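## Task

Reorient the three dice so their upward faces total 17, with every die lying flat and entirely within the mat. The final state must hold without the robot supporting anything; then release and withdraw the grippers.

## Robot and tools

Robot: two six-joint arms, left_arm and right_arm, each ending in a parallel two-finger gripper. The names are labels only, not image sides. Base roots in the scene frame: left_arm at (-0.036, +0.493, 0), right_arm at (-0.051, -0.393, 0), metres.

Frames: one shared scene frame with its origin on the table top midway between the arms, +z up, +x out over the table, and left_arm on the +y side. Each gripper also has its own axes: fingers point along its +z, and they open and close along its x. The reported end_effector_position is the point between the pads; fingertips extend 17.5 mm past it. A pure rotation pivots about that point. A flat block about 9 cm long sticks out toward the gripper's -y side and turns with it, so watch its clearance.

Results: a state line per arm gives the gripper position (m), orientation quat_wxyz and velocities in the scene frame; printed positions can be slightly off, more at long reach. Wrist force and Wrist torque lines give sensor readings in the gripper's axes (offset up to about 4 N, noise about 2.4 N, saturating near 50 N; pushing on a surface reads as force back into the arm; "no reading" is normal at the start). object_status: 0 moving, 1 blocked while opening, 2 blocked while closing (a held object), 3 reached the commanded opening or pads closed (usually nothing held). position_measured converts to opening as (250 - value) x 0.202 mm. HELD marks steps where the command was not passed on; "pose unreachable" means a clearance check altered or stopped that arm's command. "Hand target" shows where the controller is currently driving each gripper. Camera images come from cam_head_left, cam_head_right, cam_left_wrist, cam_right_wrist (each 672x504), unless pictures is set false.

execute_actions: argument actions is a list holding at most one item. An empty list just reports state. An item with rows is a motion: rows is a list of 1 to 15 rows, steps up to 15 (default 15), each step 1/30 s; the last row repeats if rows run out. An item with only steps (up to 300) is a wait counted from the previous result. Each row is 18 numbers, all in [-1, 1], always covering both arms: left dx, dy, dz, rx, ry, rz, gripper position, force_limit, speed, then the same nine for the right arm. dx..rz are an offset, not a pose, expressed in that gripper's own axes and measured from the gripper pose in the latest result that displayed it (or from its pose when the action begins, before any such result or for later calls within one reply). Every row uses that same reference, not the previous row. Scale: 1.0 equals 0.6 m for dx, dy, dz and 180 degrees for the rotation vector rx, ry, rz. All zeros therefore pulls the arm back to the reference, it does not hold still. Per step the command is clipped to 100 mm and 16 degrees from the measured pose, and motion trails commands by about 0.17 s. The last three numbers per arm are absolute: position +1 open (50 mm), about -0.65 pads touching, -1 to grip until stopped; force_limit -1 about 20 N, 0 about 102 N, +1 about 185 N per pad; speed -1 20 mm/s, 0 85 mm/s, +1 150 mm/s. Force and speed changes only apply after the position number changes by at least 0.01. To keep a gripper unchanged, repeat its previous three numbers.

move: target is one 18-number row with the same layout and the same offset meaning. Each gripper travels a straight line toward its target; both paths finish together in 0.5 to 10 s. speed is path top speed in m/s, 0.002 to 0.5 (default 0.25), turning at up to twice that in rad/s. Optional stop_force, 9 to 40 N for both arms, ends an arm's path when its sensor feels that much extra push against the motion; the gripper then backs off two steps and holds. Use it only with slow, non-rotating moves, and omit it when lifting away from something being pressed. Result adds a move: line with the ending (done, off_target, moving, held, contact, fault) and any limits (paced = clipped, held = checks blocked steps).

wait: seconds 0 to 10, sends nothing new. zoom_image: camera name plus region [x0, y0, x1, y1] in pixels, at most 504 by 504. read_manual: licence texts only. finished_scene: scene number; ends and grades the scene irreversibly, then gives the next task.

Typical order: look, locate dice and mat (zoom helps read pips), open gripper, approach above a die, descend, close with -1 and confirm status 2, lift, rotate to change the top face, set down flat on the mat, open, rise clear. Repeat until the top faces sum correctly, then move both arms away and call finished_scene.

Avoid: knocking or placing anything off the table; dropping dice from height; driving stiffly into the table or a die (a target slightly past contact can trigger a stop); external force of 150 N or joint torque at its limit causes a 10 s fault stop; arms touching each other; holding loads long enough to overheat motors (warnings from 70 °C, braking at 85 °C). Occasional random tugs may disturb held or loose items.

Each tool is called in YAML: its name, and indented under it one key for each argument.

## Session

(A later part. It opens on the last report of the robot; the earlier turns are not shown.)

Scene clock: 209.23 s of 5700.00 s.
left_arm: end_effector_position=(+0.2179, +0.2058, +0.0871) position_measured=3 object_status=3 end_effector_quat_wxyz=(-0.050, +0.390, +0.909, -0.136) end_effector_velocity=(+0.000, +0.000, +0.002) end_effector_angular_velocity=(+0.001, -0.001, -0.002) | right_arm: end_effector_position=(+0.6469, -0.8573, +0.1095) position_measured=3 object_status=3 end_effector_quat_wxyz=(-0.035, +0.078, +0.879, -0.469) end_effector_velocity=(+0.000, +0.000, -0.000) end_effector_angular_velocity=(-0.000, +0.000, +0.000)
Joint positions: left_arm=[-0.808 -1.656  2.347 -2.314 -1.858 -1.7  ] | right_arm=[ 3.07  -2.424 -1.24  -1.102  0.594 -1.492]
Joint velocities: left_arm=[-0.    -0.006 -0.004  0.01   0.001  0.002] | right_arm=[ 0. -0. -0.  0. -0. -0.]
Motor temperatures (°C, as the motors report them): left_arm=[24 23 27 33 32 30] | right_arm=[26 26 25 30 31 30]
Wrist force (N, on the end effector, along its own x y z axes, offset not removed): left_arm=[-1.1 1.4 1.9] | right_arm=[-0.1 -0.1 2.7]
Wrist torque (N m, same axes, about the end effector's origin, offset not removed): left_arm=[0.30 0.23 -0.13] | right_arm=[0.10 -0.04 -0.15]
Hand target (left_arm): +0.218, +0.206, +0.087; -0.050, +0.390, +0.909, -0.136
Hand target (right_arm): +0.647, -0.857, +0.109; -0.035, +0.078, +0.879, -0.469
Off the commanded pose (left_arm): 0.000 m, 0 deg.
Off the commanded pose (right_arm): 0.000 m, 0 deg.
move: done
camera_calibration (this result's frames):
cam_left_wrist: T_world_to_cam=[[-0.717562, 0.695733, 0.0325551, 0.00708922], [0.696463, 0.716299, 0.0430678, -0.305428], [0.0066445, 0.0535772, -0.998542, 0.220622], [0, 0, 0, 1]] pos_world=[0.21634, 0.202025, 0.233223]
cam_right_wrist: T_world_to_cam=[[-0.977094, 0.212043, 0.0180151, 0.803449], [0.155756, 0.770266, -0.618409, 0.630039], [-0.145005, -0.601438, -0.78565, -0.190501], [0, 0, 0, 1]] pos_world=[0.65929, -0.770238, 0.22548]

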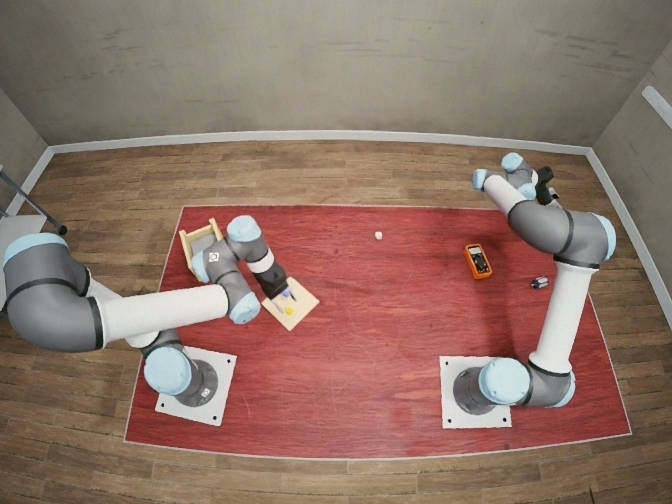

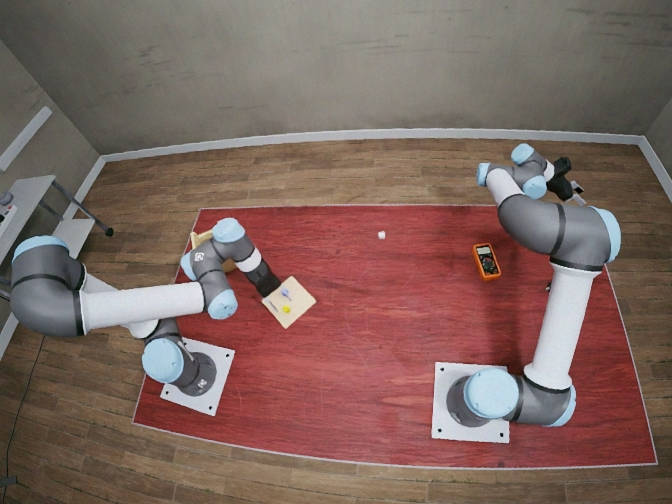

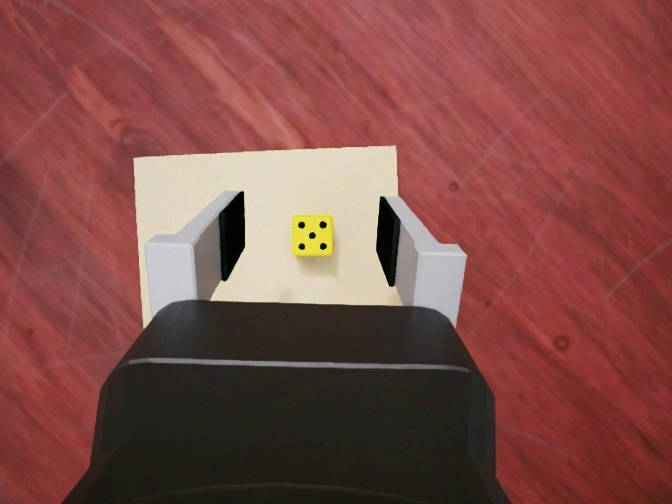

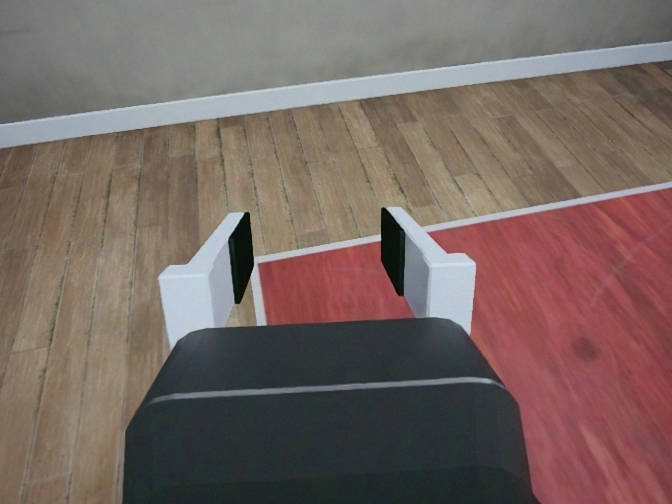

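move:
  target: [-0.723,0.005,-0.013,-0.005,-0.0875,-0.292,1,-0.5,0,0,0,0,0,0,0,1,0,0]

Scene clock: 225.93 s of 5700.00 s.
left_arm: end_effector_position=(+0.5212, -0.1039, +0.1006) position_measured=3 object_status=3 end_effector_quat_wxyz=(+0.019, -0.073, +0.987, -0.144) end_effector_velocity=(+0.002, -0.002, -0.001) end_effector_angular_velocity=(+0.003, +0.002, +0.003) | right_arm: end_effector_position=(+0.6469, -0.8573, +0.1095) position_measured=3 object_status=3 end_effector_quat_wxyz=(-0.035, +0.078, +0.879, -0.469) end_effector_velocity=(+0.000, +0.000, +0.000) end_effector_angular_velocity=(-0.000, -0.000, +0.000)
Joint positions: left_arm=[-0.805 -0.89   1.322 -2.267 -1.693 -2.663] | right_arm=[ 3.07  -2.424 -1.24  -1.102  0.594 -1.492]
Joint velocities: left_arm=[-0.     0.007 -0.012  0.007  0.001 -0.003] | right_arm=[ 0.001  0.    -0.     0.    -0.     0.   ]
Motor temperatures (°C, as the motors report them): left_arm=[24 23 27 33 32 30] | right_arm=[26 27 25 30 31 30]
Wrist force (N, on the end effector, along its own x y z axes, offset not removed): left_arm=[-2.6 3.5 1.8] | right_arm=[1.7 -0.5 0.7]
Wrist torque (N m, same axes, about the end effector's origin, offset not removed): left_arm=[0.70 0.49 -0.09] | right_arm=[-0.11 -0.38 -0.25]
Hand target (left_arm): +0.521, -0.104, +0.101; +0.019, -0.073, +0.987, -0.143
Hand target (right_arm): +0.647, -0.857, +0.109; -0.035, +0.078, +0.879, -0.469
Off the commanded pose (left_arm): 0.000 m, 0 deg.
Off the commanded pose (right_arm): 0.000 m, 0 deg.
After step 90, 11.13 s passed at rest.
move: done
camera_calibration (this result's frames):
cam_left_wrist: T_world_to_cam=[[-0.981973, -0.18635, 0.0316791, 0.485948], [-0.184901, 0.98178, 0.0438063, 0.191456], [-0.0392653, 0.0371591, -0.998538, 0.270873], [0, 0, 0, 1]] pos_world=[0.523224, -0.107477, 0.246696]
cam_right_wrist: T_world_to_cam=[[-0.977094, 0.212042, 0.0180147, 0.803449], [0.155756, 0.770266, -0.618409, 0.630039], [-0.145005, -0.601438, -0.78565, -0.190501], [0, 0, 0, 1]] pos_world=[0.65929, -0.770238, 0.225481]

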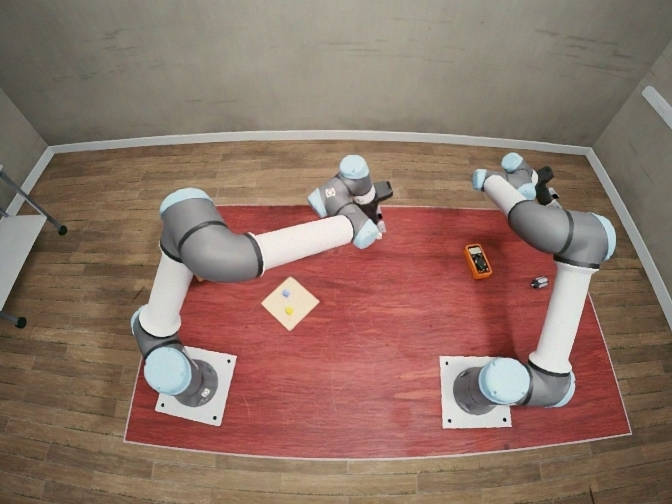

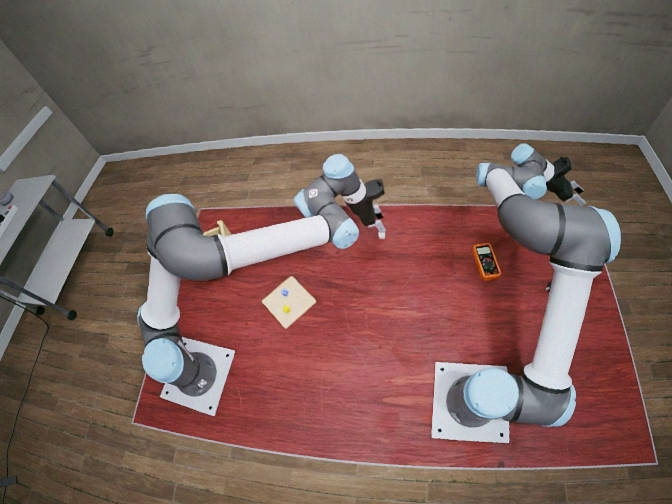

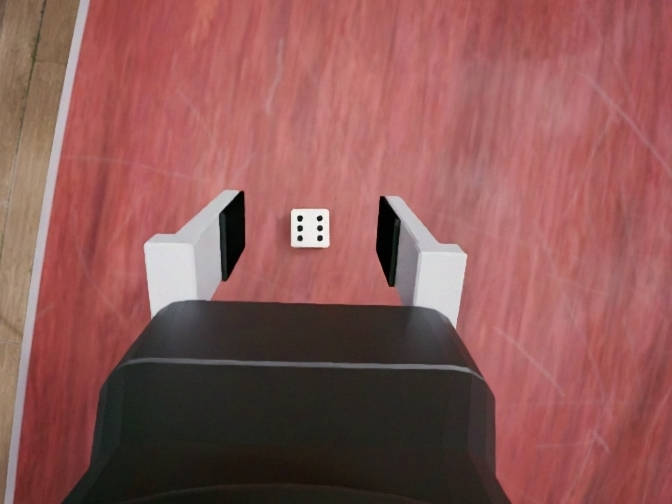

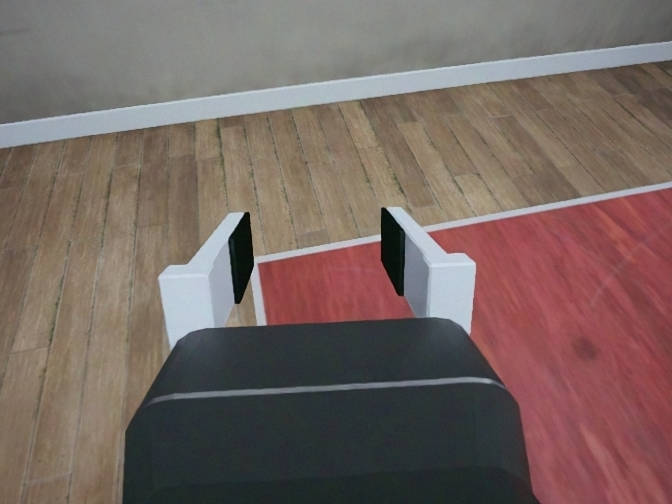

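move:
  target: [-0.002,0.025,0.107,0,0,0,1,-0.5,0,0,0,0,0,0,0,1,0,0]
  speed: 0.1

move:
  target: [0,0.0053,0.0175,0,0,0,1,-0.5,0,0,0,0,0,0,0,1,0,0]
  speed: 0.01
  stop_force: 10

move:
  target: [0,0,0,0,0,0,-1,-0.5,0,0,0,0,0,0,0,1,0,0]

move:
  target: [0,-0.029,-0.096,0,0,0,-1,-0.5,0,0,0,0,0,0,0,1,0,0]
  speed: 0.1

Scene clock: 241.13 s of 5700.00 s.
left_arm: end_effector_position=(+0.5240, -0.1076, +0.0350) position_measured=3 object_status=3 end_effector_quat_wxyz=(+0.019, -0.073, +0.987, -0.144) end_effector_velocity=(+0.000, -0.000, -0.003) end_effector_angular_velocity=(-0.000, +0.000, -0.000) | right_arm: end_effector_position=(+0.6469, -0.8573, +0.1095) position_measured=3 object_status=3 end_effector_quat_wxyz=(-0.035, +0.078, +0.879, -0.469) end_effector_velocity=(-0.001, -0.001, -0.000) end_effector_angular_velocity=(+0.000, +0.000, -0.001)
Joint positions: left_arm=[-0.805 -0.805  1.358 -2.388 -1.693 -2.663] | right_arm=[ 3.07  -2.424 -1.24  -1.102  0.594 -1.492]
Joint velocities: left_arm=[ 0.     0.004  0.    -0.004 -0.001  0.   ] | right_arm=[-0.001 -0.    -0.    -0.     0.    -0.   ]
Motor temperatures (°C, as the motors report them): left_arm=[24 23 27 33 32 30] | right_arm=[26 27 25 30 31 30]
Wrist force (N, on the end effector, along its own x y z axes, offset not removed): left_arm=[-1.7 3.8 0.8] | right_arm=[2.2 -1.7 -0.9]
Wrist torque (N m, same axes, about the end effector's origin, offset not removed): left_arm=[0.73 0.29 -0.13] | right_arm=[-0.29 -0.45 0.01]
Hand target (left_arm): +0.524, -0.108, +0.035; +0.019, -0.073, +0.987, -0.144
Hand target (right_arm): +0.647, -0.857, +0.109; -0.035, +0.078, +0.879, -0.469
Off the commanded pose (left_arm): 0.000 m, 0 deg.
Off the commanded pose (right_arm): 0.000 m, 0 deg.
After step 90, 11.07 s passed at rest.
move: done
camera_calibration (this result's frames):
cam_left_wrist: T_world_to_cam=[[-0.981991, -0.186261, 0.0316314, 0.490075], [-0.184811, 0.981795, 0.0438524, 0.198424], [-0.0392235, 0.0372169, -0.998537, 0.20566], [0, 0, 0, 1]] pos_world=[0.525987, -0.111184, 0.181156]
cam_right_wrist: T_world_to_cam=[[-0.977094, 0.212043, 0.0180149, 0.803449], [0.155756, 0.770266, -0.618409, 0.630039], [-0.145005, -0.601438, -0.78565, -0.190501], [0, 0, 0, 1]] pos_world=[0.65929, -0.770238, 0.22548]

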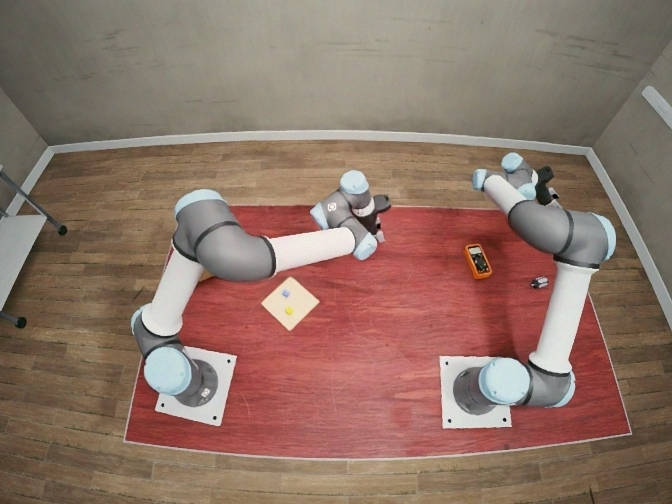

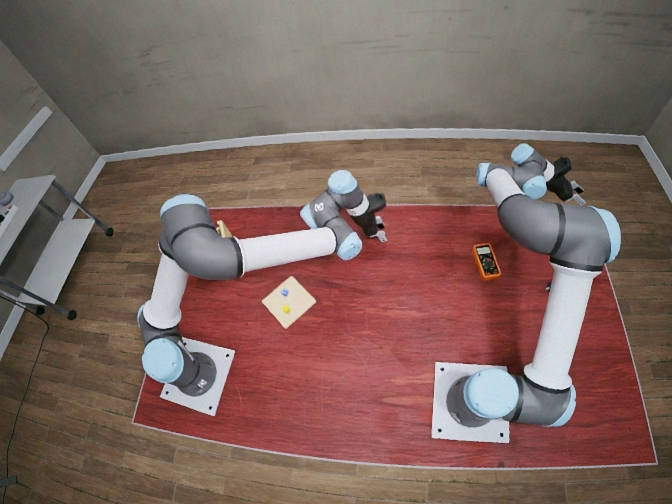

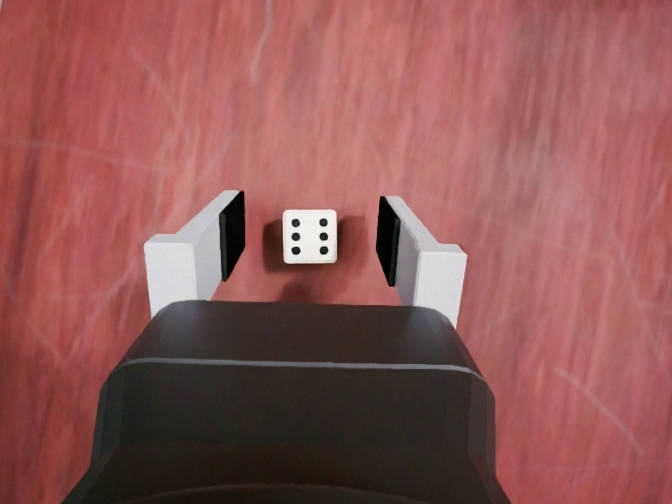

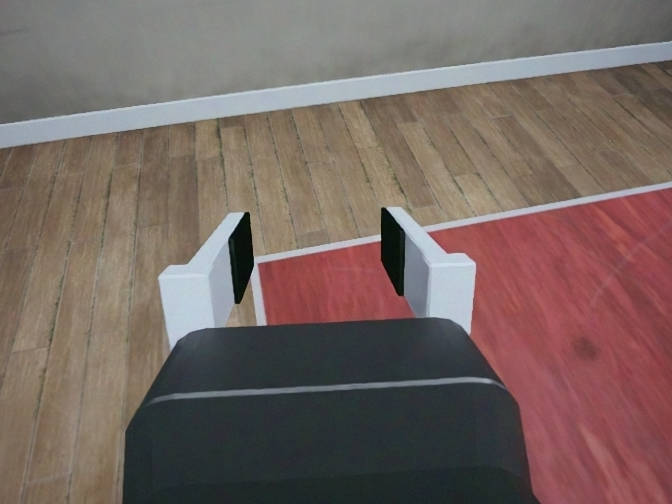

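Scene clock: 242.47 s of 5700.00 s.
left_arm: end_effector_position=(+0.5241, -0.1075, +0.0243) position_measured=3 object_status=3 end_effector_quat_wxyz=(+0.019, -0.073, +0.987, -0.144) end_effector_velocity=(+0.000, -0.000, -0.002) end_effector_angular_velocity=(-0.001, -0.001, +0.000) | right_arm: end_effector_position=(+0.6469, -0.8573, +0.1095) position_measured=3 object_status=3 end_effector_quat_wxyz=(-0.035, +0.078, +0.879, -0.469) end_effector_velocity=(+0.000, +0.000, +0.000) end_effector_angular_velocity=(-0.000, -0.001, +0.000)
Joint positions: left_arm=[-0.805 -0.791  1.364 -2.408 -1.693 -2.663] | right_arm=[ 3.07  -2.424 -1.24  -1.102  0.594 -1.492]
Joint velocities: left_arm=[ 0.     0.002  0.001 -0.005  0.     0.   ] | right_arm=[ 0.  0.  0.  0. -0.  0.]
Motor temperatures (°C, as the motors report them): left_arm=[24 23 27 33 32 30] | right_arm=[26 27 25 30 31 30]
Wrist force (N, on the end effector, along its own x y z axes, offset not removed): left_arm=[-2.6 2.8 2.1] | right_arm=[-1.2 1.6 0.8]
Wrist torque (N m, same axes, about the end effector's origin, offset not removed): left_arm=[0.55 0.46 -0.12] | right_arm=[0.37 0.15 -0.09]
Hand target (left_arm): +0.524, -0.108, +0.024; +0.019, -0.073, +0.987, -0.144
Hand target (right_arm): +0.647, -0.857, +0.109; -0.035, +0.078, +0.879, -0.469
Off the commanded pose (left_arm): 0.000 m, 0 deg.
Off the commanded pose (right_arm): 0.000 m, 0 deg.
move: done
camera_calibration (this result's frames):
cam_left_wrist: T_world_to_cam=[[-0.981991, -0.186259, 0.0316359, 0.490589], [-0.184809, 0.981795, 0.0438613, 0.198867], [-0.0392295, 0.0372248, -0.998537, 0.194942], [0, 0, 0, 1]] pos_world=[0.526154, -0.111127, 0.170414]
cam_right_wrist: T_world_to_cam=[[-0.977094, 0.212043, 0.0180147, 0.803449], [0.155757, 0.770266, -0.618409, 0.630039], [-0.145005, -0.601438, -0.78565, -0.190501], [0, 0, 0, 1]] pos_world=[0.65929, -0.770238, 0.22548]

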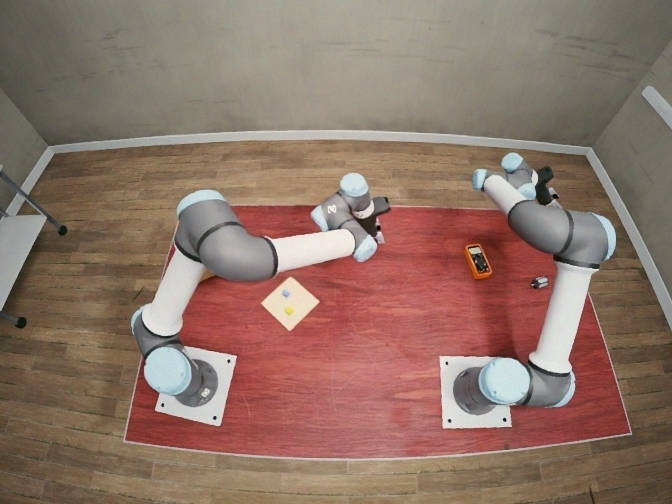

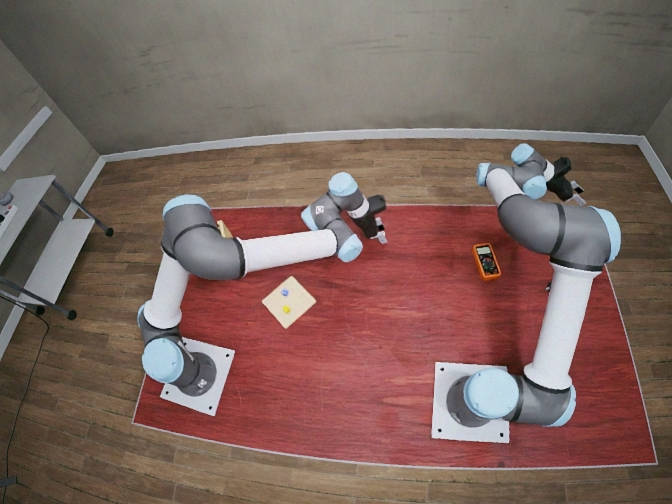

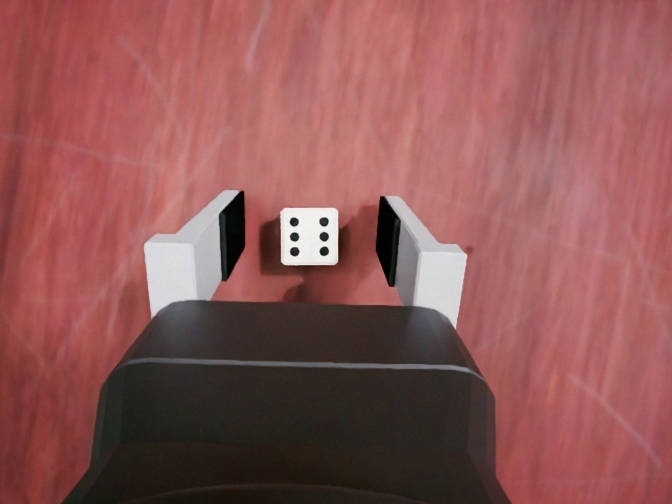

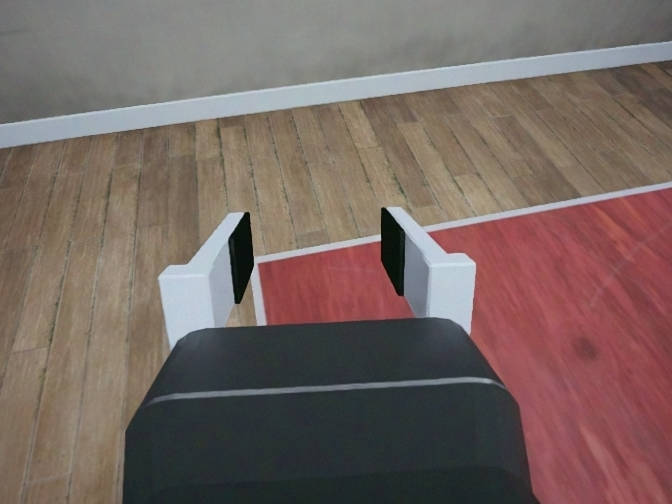

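Scene clock: 243.07 s of 5700.00 s.
left_arm: end_effector_position=(+0.5241, -0.1075, +0.0242) position_measured=157 object_status=2 end_effector_quat_wxyz=(+0.019, -0.073, +0.987, -0.144) end_effector_velocity=(+0.000, -0.000, +0.001) end_effector_angular_velocity=(-0.001, -0.001, -0.000) | right_arm: end_effector_position=(+0.6469, -0.8573, +0.1095) position_measured=3 object_status=3 end_effector_quat_wxyz=(-0.035, +0.078, +0.879, -0.469) end_effector_velocity=(-0.001, -0.001, -0.000) end_effector_angular_velocity=(+0.000, +0.000, -0.001)
Joint positions: left_arm=[-0.805 -0.791  1.364 -2.408 -1.693 -2.663] | right_arm=[ 3.07  -2.424 -1.24  -1.102  0.594 -1.492]
Joint velocities: left_arm=[-0.    -0.001  0.    -0.     0.    -0.   ] | right_arm=[-0.001  0.    -0.    -0.     0.    -0.   ]
Motor temperatures (°C, as the motors report them): left_arm=[24 23 27 33 32 30] | right_arm=[26 27 25 30 31 30]
Wrist force (N, on the end effector, along its own x y z axes, offset not removed): left_arm=[-3.1 2.3 2.1] | right_arm=[-0.3 -0.3 0.6]
Wrist torque (N m, same axes, about the end effector's origin, offset not removed): left_arm=[0.52 0.53 -0.11] | right_arm=[0.05 0.15 -0.01]
Hand target (left_arm): +0.524, -0.108, +0.024; +0.019, -0.073, +0.987, -0.144
Hand target (right_arm): +0.647, -0.857, +0.109; -0.035, +0.078, +0.879, -0.469
Off the commanded pose (left_arm): 0.000 m, 0 deg.
Off the commanded pose (right_arm): 0.000 m, 0 deg.
move: done
camera_calibration (this result's frames):
cam_left_wrist: T_world_to_cam=[[-0.98199, -0.186261, 0.0316562, 0.490582], [-0.184808, 0.981794, 0.0438999, 0.198851], [-0.0392566, 0.037259, -0.998534, 0.19493], [0, 0, 0, 1]] pos_world=[0.526149, -0.111117, 0.170385]
cam_right_wrist: T_world_to_cam=[[-0.977094, 0.212043, 0.0180151, 0.803449], [0.155756, 0.770266, -0.618409, 0.630039], [-0.145005, -0.601438, -0.78565, -0.190501], [0, 0, 0, 1]] pos_world=[0.65929, -0.770238, 0.22548]

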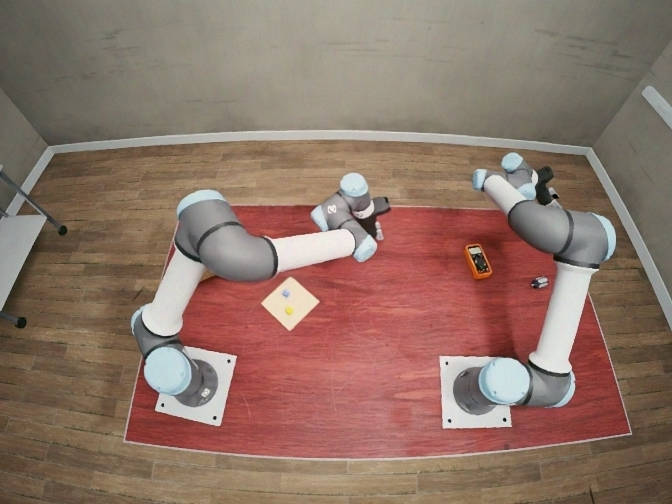

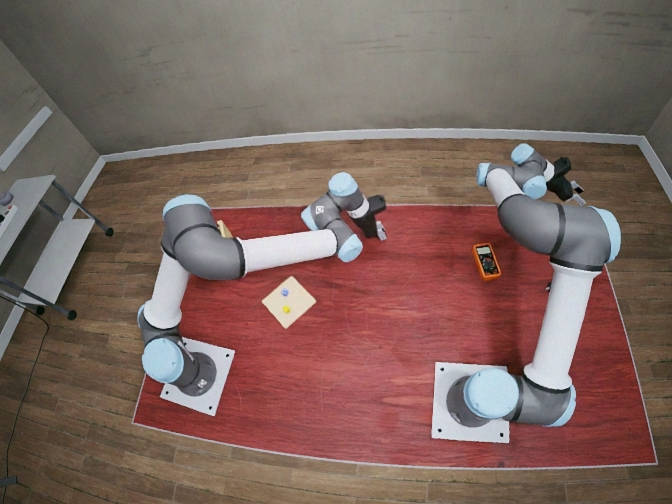

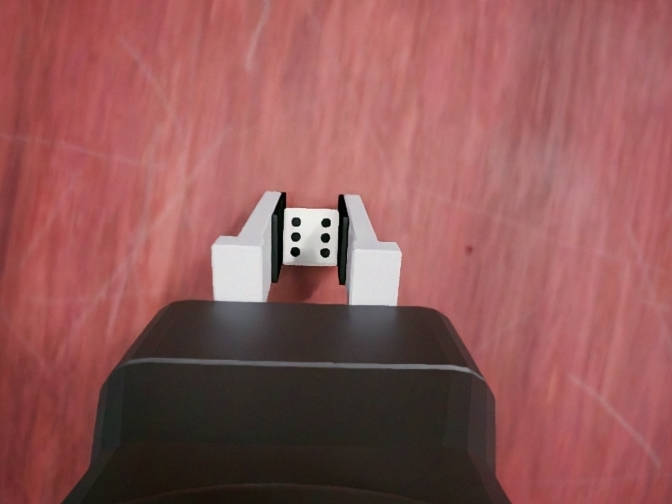

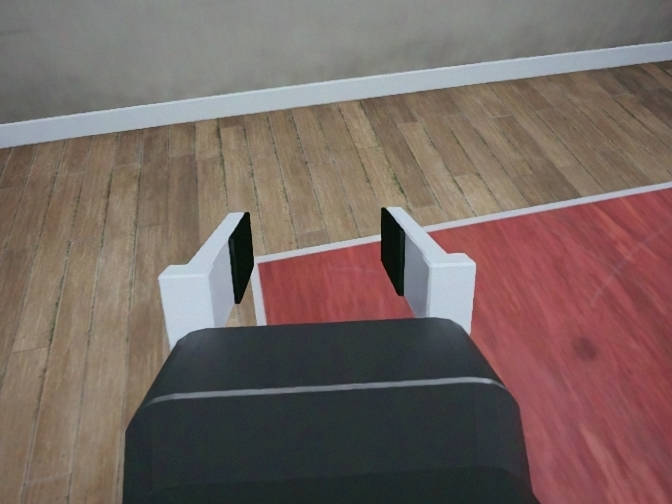

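Scene clock: 244.17 s of 5700.00 s.
left_arm: end_effector_position=(+0.5232, -0.1078, +0.0842) position_measured=157 object_status=2 end_effector_quat_wxyz=(+0.019, -0.073, +0.987, -0.144) end_effector_velocity=(+0.000, +0.000, +0.001) end_effector_angular_velocity=(+0.001, +0.001, -0.000) | right_arm: end_effector_position=(+0.6469, -0.8573, +0.1095) position_measured=3 object_status=3 end_effector_quat_wxyz=(-0.035, +0.078, +0.879, -0.469) end_effector_velocity=(-0.001, -0.001, -0.000) end_effector_angular_velocity=(+0.000, +0.000, -0.002)
Joint positions: left_arm=[-0.806 -0.864  1.321 -2.293 -1.693 -2.664] | right_arm=[ 3.07  -2.424 -1.24  -1.102  0.594 -1.492]
Joint velocities: left_arm=[ 0.    -0.001 -0.002  0.004  0.     0.   ] | right_arm=[-0.001 -0.    -0.     0.     0.     0.   ]
Motor temperatures (°C, as the motors report them): left_arm=[24 23 27 33 32 30] | right_arm=[26 27 25 30 31 30]
Wrist force (N, on the end effector, along its own x y z axes, offset not removed): left_arm=[-3.0 2.8 0.9] | right_arm=[1.6 0.7 2.0]
Wrist torque (N m, same axes, about the end effector's origin, offset not removed): left_arm=[0.53 0.56 -0.05] | right_arm=[0.13 -0.28 -0.20]
Hand target (left_arm): +0.523, -0.108, +0.084; +0.019, -0.073, +0.987, -0.144
Hand target (right_arm): +0.647, -0.857, +0.109; -0.035, +0.078, +0.879, -0.469
Off the commanded pose (left_arm): 0.000 m, 0 deg.
Off the commanded pose (right_arm): 0.000 m, 0 deg.
move: done
camera_calibration (this result's frames):
cam_left_wrist: T_world_to_cam=[[-0.98199, -0.186266, 0.0316412, 0.487713], [-0.184816, 0.981793, 0.0438733, 0.196328], [-0.0392372, 0.0372353, -0.998536, 0.25474], [0, 0, 0, 1]] pos_world=[0.525209, -0.111394, 0.230321]
cam_right_wrist: T_world_to_cam=[[-0.977094, 0.212042, 0.018015, 0.803449], [0.155756, 0.770267, -0.618409, 0.630039], [-0.145005, -0.601438, -0.78565, -0.190501], [0, 0, 0, 1]] pos_world=[0.65929, -0.770238, 0.225481]

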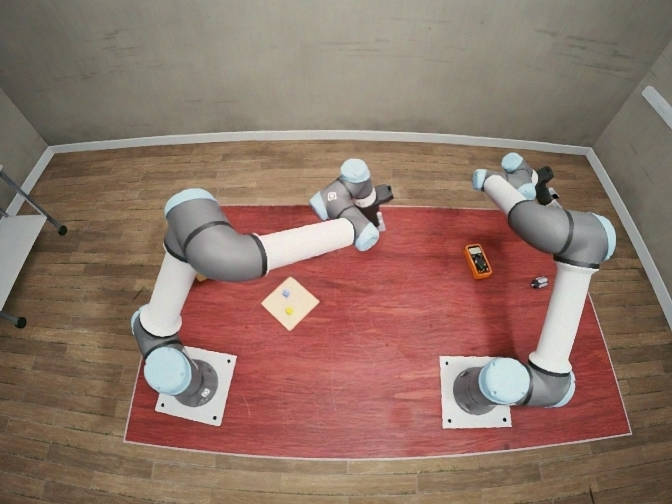

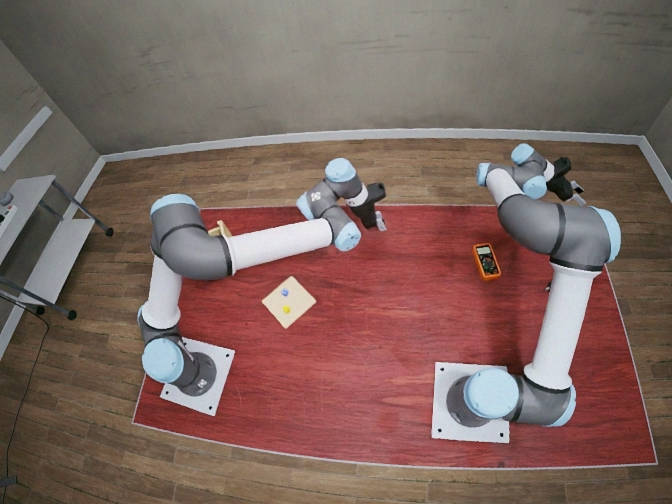

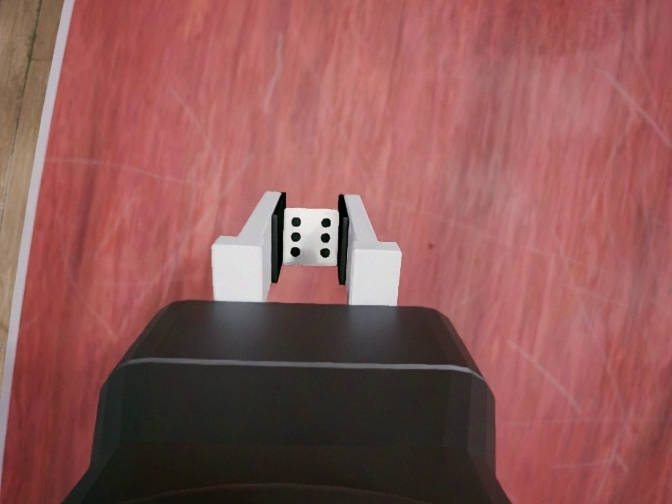

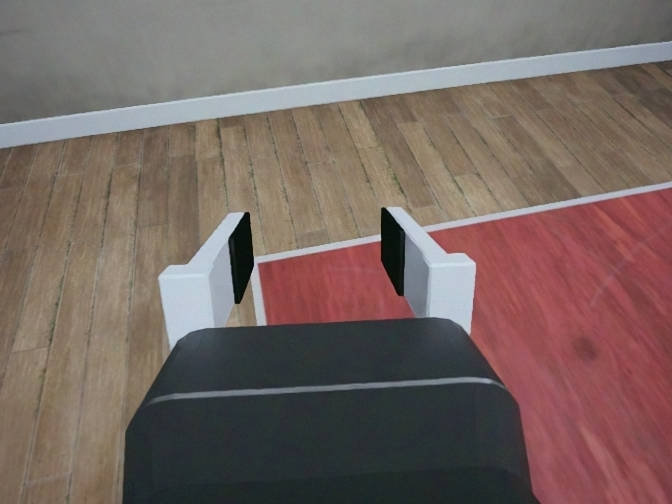

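move:
  target: [0.373,0.517,-0.074,0.005,0.0875,0.292,-1,-0.5,0,0,0,0,0,0,0,1,0,0]
  speed: 0.2

move:
  target: [0,0.006,0.019,0,0,0,-1,-0.5,0,0,0,0,0,0,0,1,0,0]
  speed: 0.004
  stop_force: 9

Scene clock: 259.13 s of 5700.00 s.
left_arm: end_effector_position=(+0.2566, +0.1652, +0.0341) position_measured=157 object_status=2 end_effector_quat_wxyz=(-0.050, +0.390, +0.909, -0.136) end_effector_velocity=(-0.002, +0.002, -0.000) end_effector_angular_velocity=(+0.000, +0.000, -0.005) | right_arm: end_effector_position=(+0.6469, -0.8573, +0.1095) position_measured=3 object_status=3 end_effector_quat_wxyz=(-0.035, +0.078, +0.879, -0.469) end_effector_velocity=(+0.000, +0.000, -0.000) end_effector_angular_velocity=(+0.000, +0.000, +0.001)
Joint positions: left_arm=[-0.792 -1.407  2.272 -2.483 -1.858 -1.683] | right_arm=[ 3.07  -2.424 -1.24  -1.102  0.594 -1.492]
Joint velocities: left_arm=[-0.001 -0.004  0.005  0.    -0.     0.005] | right_arm=[ 0.001 -0.     0.    -0.     0.    -0.   ]
Motor temperatures (°C, as the motors report them): left_arm=[24 23 27 33 32 30] | right_arm=[26 27 25 30 31 30]
Wrist force (N, on the end effector, along its own x y z axes, offset not removed): left_arm=[-1.3 2.7 0.7] | right_arm=[-0.2 1.1 3.2]
Wrist torque (N m, same axes, about the end effector's origin, offset not removed): left_arm=[0.48 0.23 -0.09] | right_arm=[0.46 -0.03 -0.21]
Hand target (left_arm): +0.256, +0.165, +0.034; -0.050, +0.390, +0.909, -0.136
Hand target (right_arm): +0.647, -0.857, +0.109; -0.035, +0.078, +0.879, -0.469
Off the commanded pose (left_arm): 0.000 m, 0 deg.
Off the commanded pose (right_arm): 0.000 m, 0 deg.
After step 90, 9.00 s passed at rest.
move: done
camera_calibration (this result's frames):
cam_left_wrist: T_world_to_cam=[[-0.717677, 0.695623, 0.0323729, 0.0648469], [0.696343, 0.716415, 0.0430789, -0.301014], [0.00677425, 0.0534594, -0.998547, 0.169646], [0, 0, 0, 1]] pos_world=[0.254999, 0.161473, 0.180268]
cam_right_wrist: T_world_to_cam=[[-0.977094, 0.212042, 0.0180152, 0.803449], [0.155756, 0.770266, -0.618409, 0.630039], [-0.145006, -0.601438, -0.78565, -0.190501], [0, 0, 0, 1]] pos_world=[0.65929, -0.770238, 0.22548]

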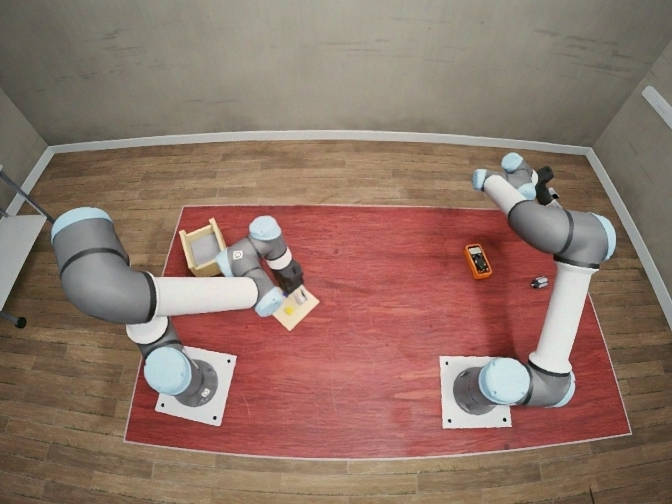

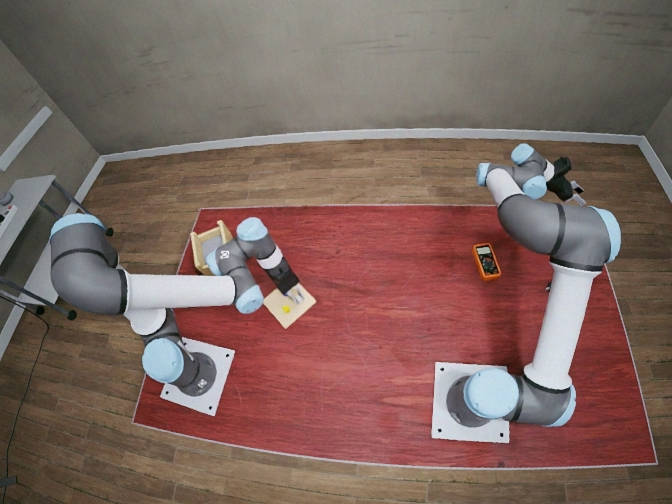

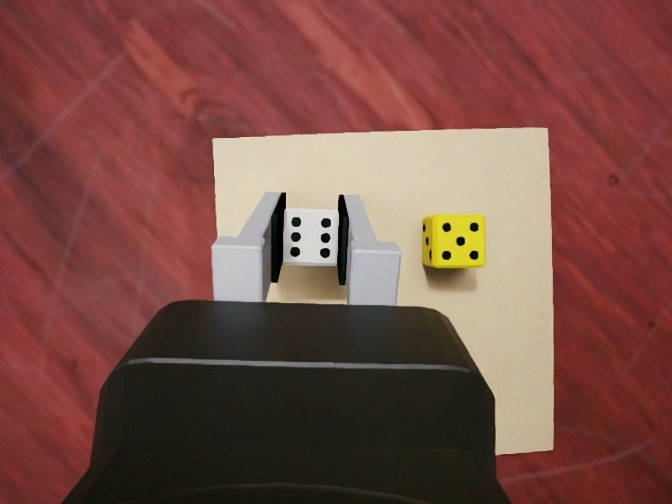

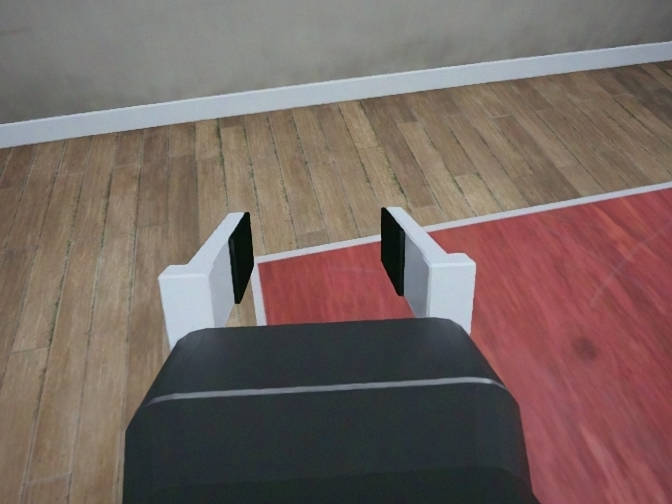

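Scene clock: 261.20 s of 5700.00 s.
left_arm: end_effector_position=(+0.2567, +0.1652, +0.0273) position_measured=157 object_status=2 end_effector_quat_wxyz=(-0.050, +0.390, +0.909, -0.136) end_effector_velocity=(-0.001, +0.001, +0.001) end_effector_angular_velocity=(+0.002, +0.002, -0.001) | right_arm: end_effector_position=(+0.6469, -0.8573, +0.1095) position_measured=3 object_status=3 end_effector_quat_wxyz=(-0.035, +0.078, +0.879, -0.469) end_effector_velocity=(+0.000, +0.001, +0.000) end_effector_angular_velocity=(+0.000, -0.001, +0.001)
Joint positions: left_arm=[-0.792 -1.391  2.278 -2.505 -1.859 -1.683] | right_arm=[ 3.07  -2.424 -1.24  -1.102  0.594 -1.492]
Joint velocities: left_arm=[-0.    -0.003  0.     0.006  0.     0.001] | right_arm=[ 0.001  0.     0.     0.     0.    -0.   ]
Motor temperatures (°C, as the motors report them): left_arm=[24 23 27 33 32 30] | right_arm=[26 27 25 30 31 30]
Wrist force (N, on the end effector, along its own x y z axes, offset not removed): left_arm=[0.4 0.4 -17.2] | right_arm=[3.1 2.7 1.0]
Wrist torque (N m, same axes, about the end effector's origin, offset not removed): left_arm=[0.59 0.54 -0.12] | right_arm=[0.56 -0.63 -0.16]
Hand target (left_arm): +0.257, +0.165, +0.028; -0.050, +0.390, +0.909, -0.136
Hand target (right_arm): +0.647, -0.857, +0.109; -0.035, +0.078, +0.879, -0.469
Off the commanded pose (left_arm): 0.005 m, 0 deg.
Off the commanded pose (right_arm): 0.000 m, 0 deg.
move: contact (left_arm)
camera_calibration (this result's frames):
cam_left_wrist: T_world_to_cam=[[-0.717764, 0.695527, 0.0324991, 0.0651484], [0.696255, 0.716509, 0.0429277, -0.300787], [0.00657151, 0.0534396, -0.998549, 0.16293], [0, 0, 0, 1]] pos_world=[0.255115, 0.161498, 0.173489]
cam_right_wrist: T_world_to_cam=[[-0.977094, 0.212042, 0.0180149, 0.803449], [0.155756, 0.770266, -0.618409, 0.630039], [-0.145005, -0.601438, -0.78565, -0.190501], [0, 0, 0, 1]] pos_world=[0.65929, -0.770238, 0.225481]

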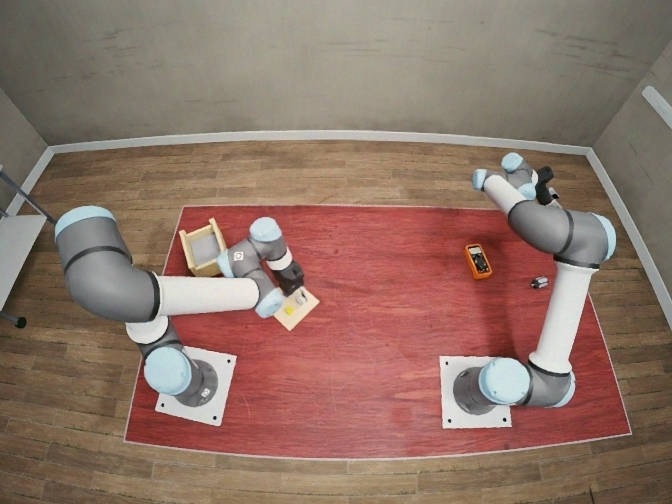

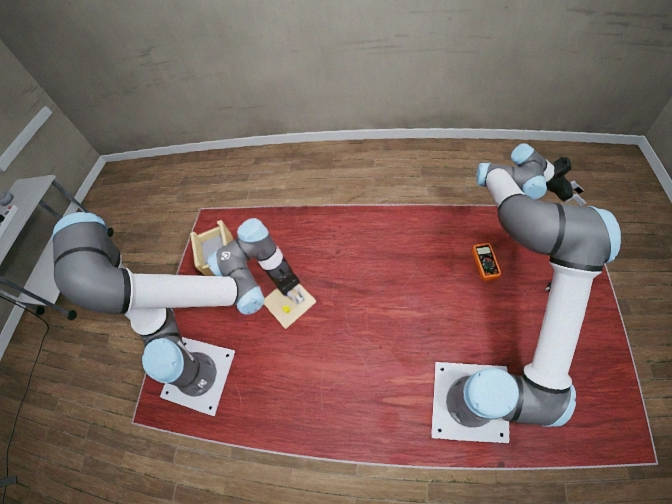

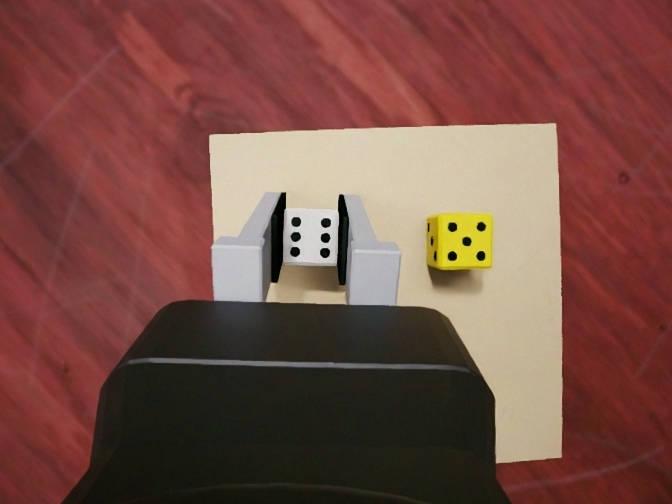

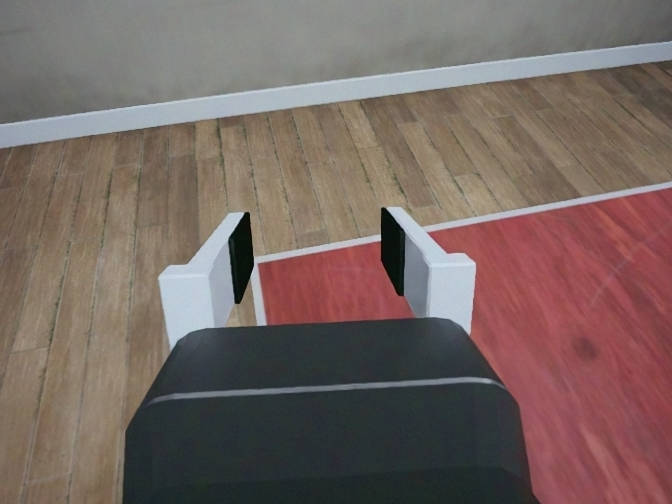

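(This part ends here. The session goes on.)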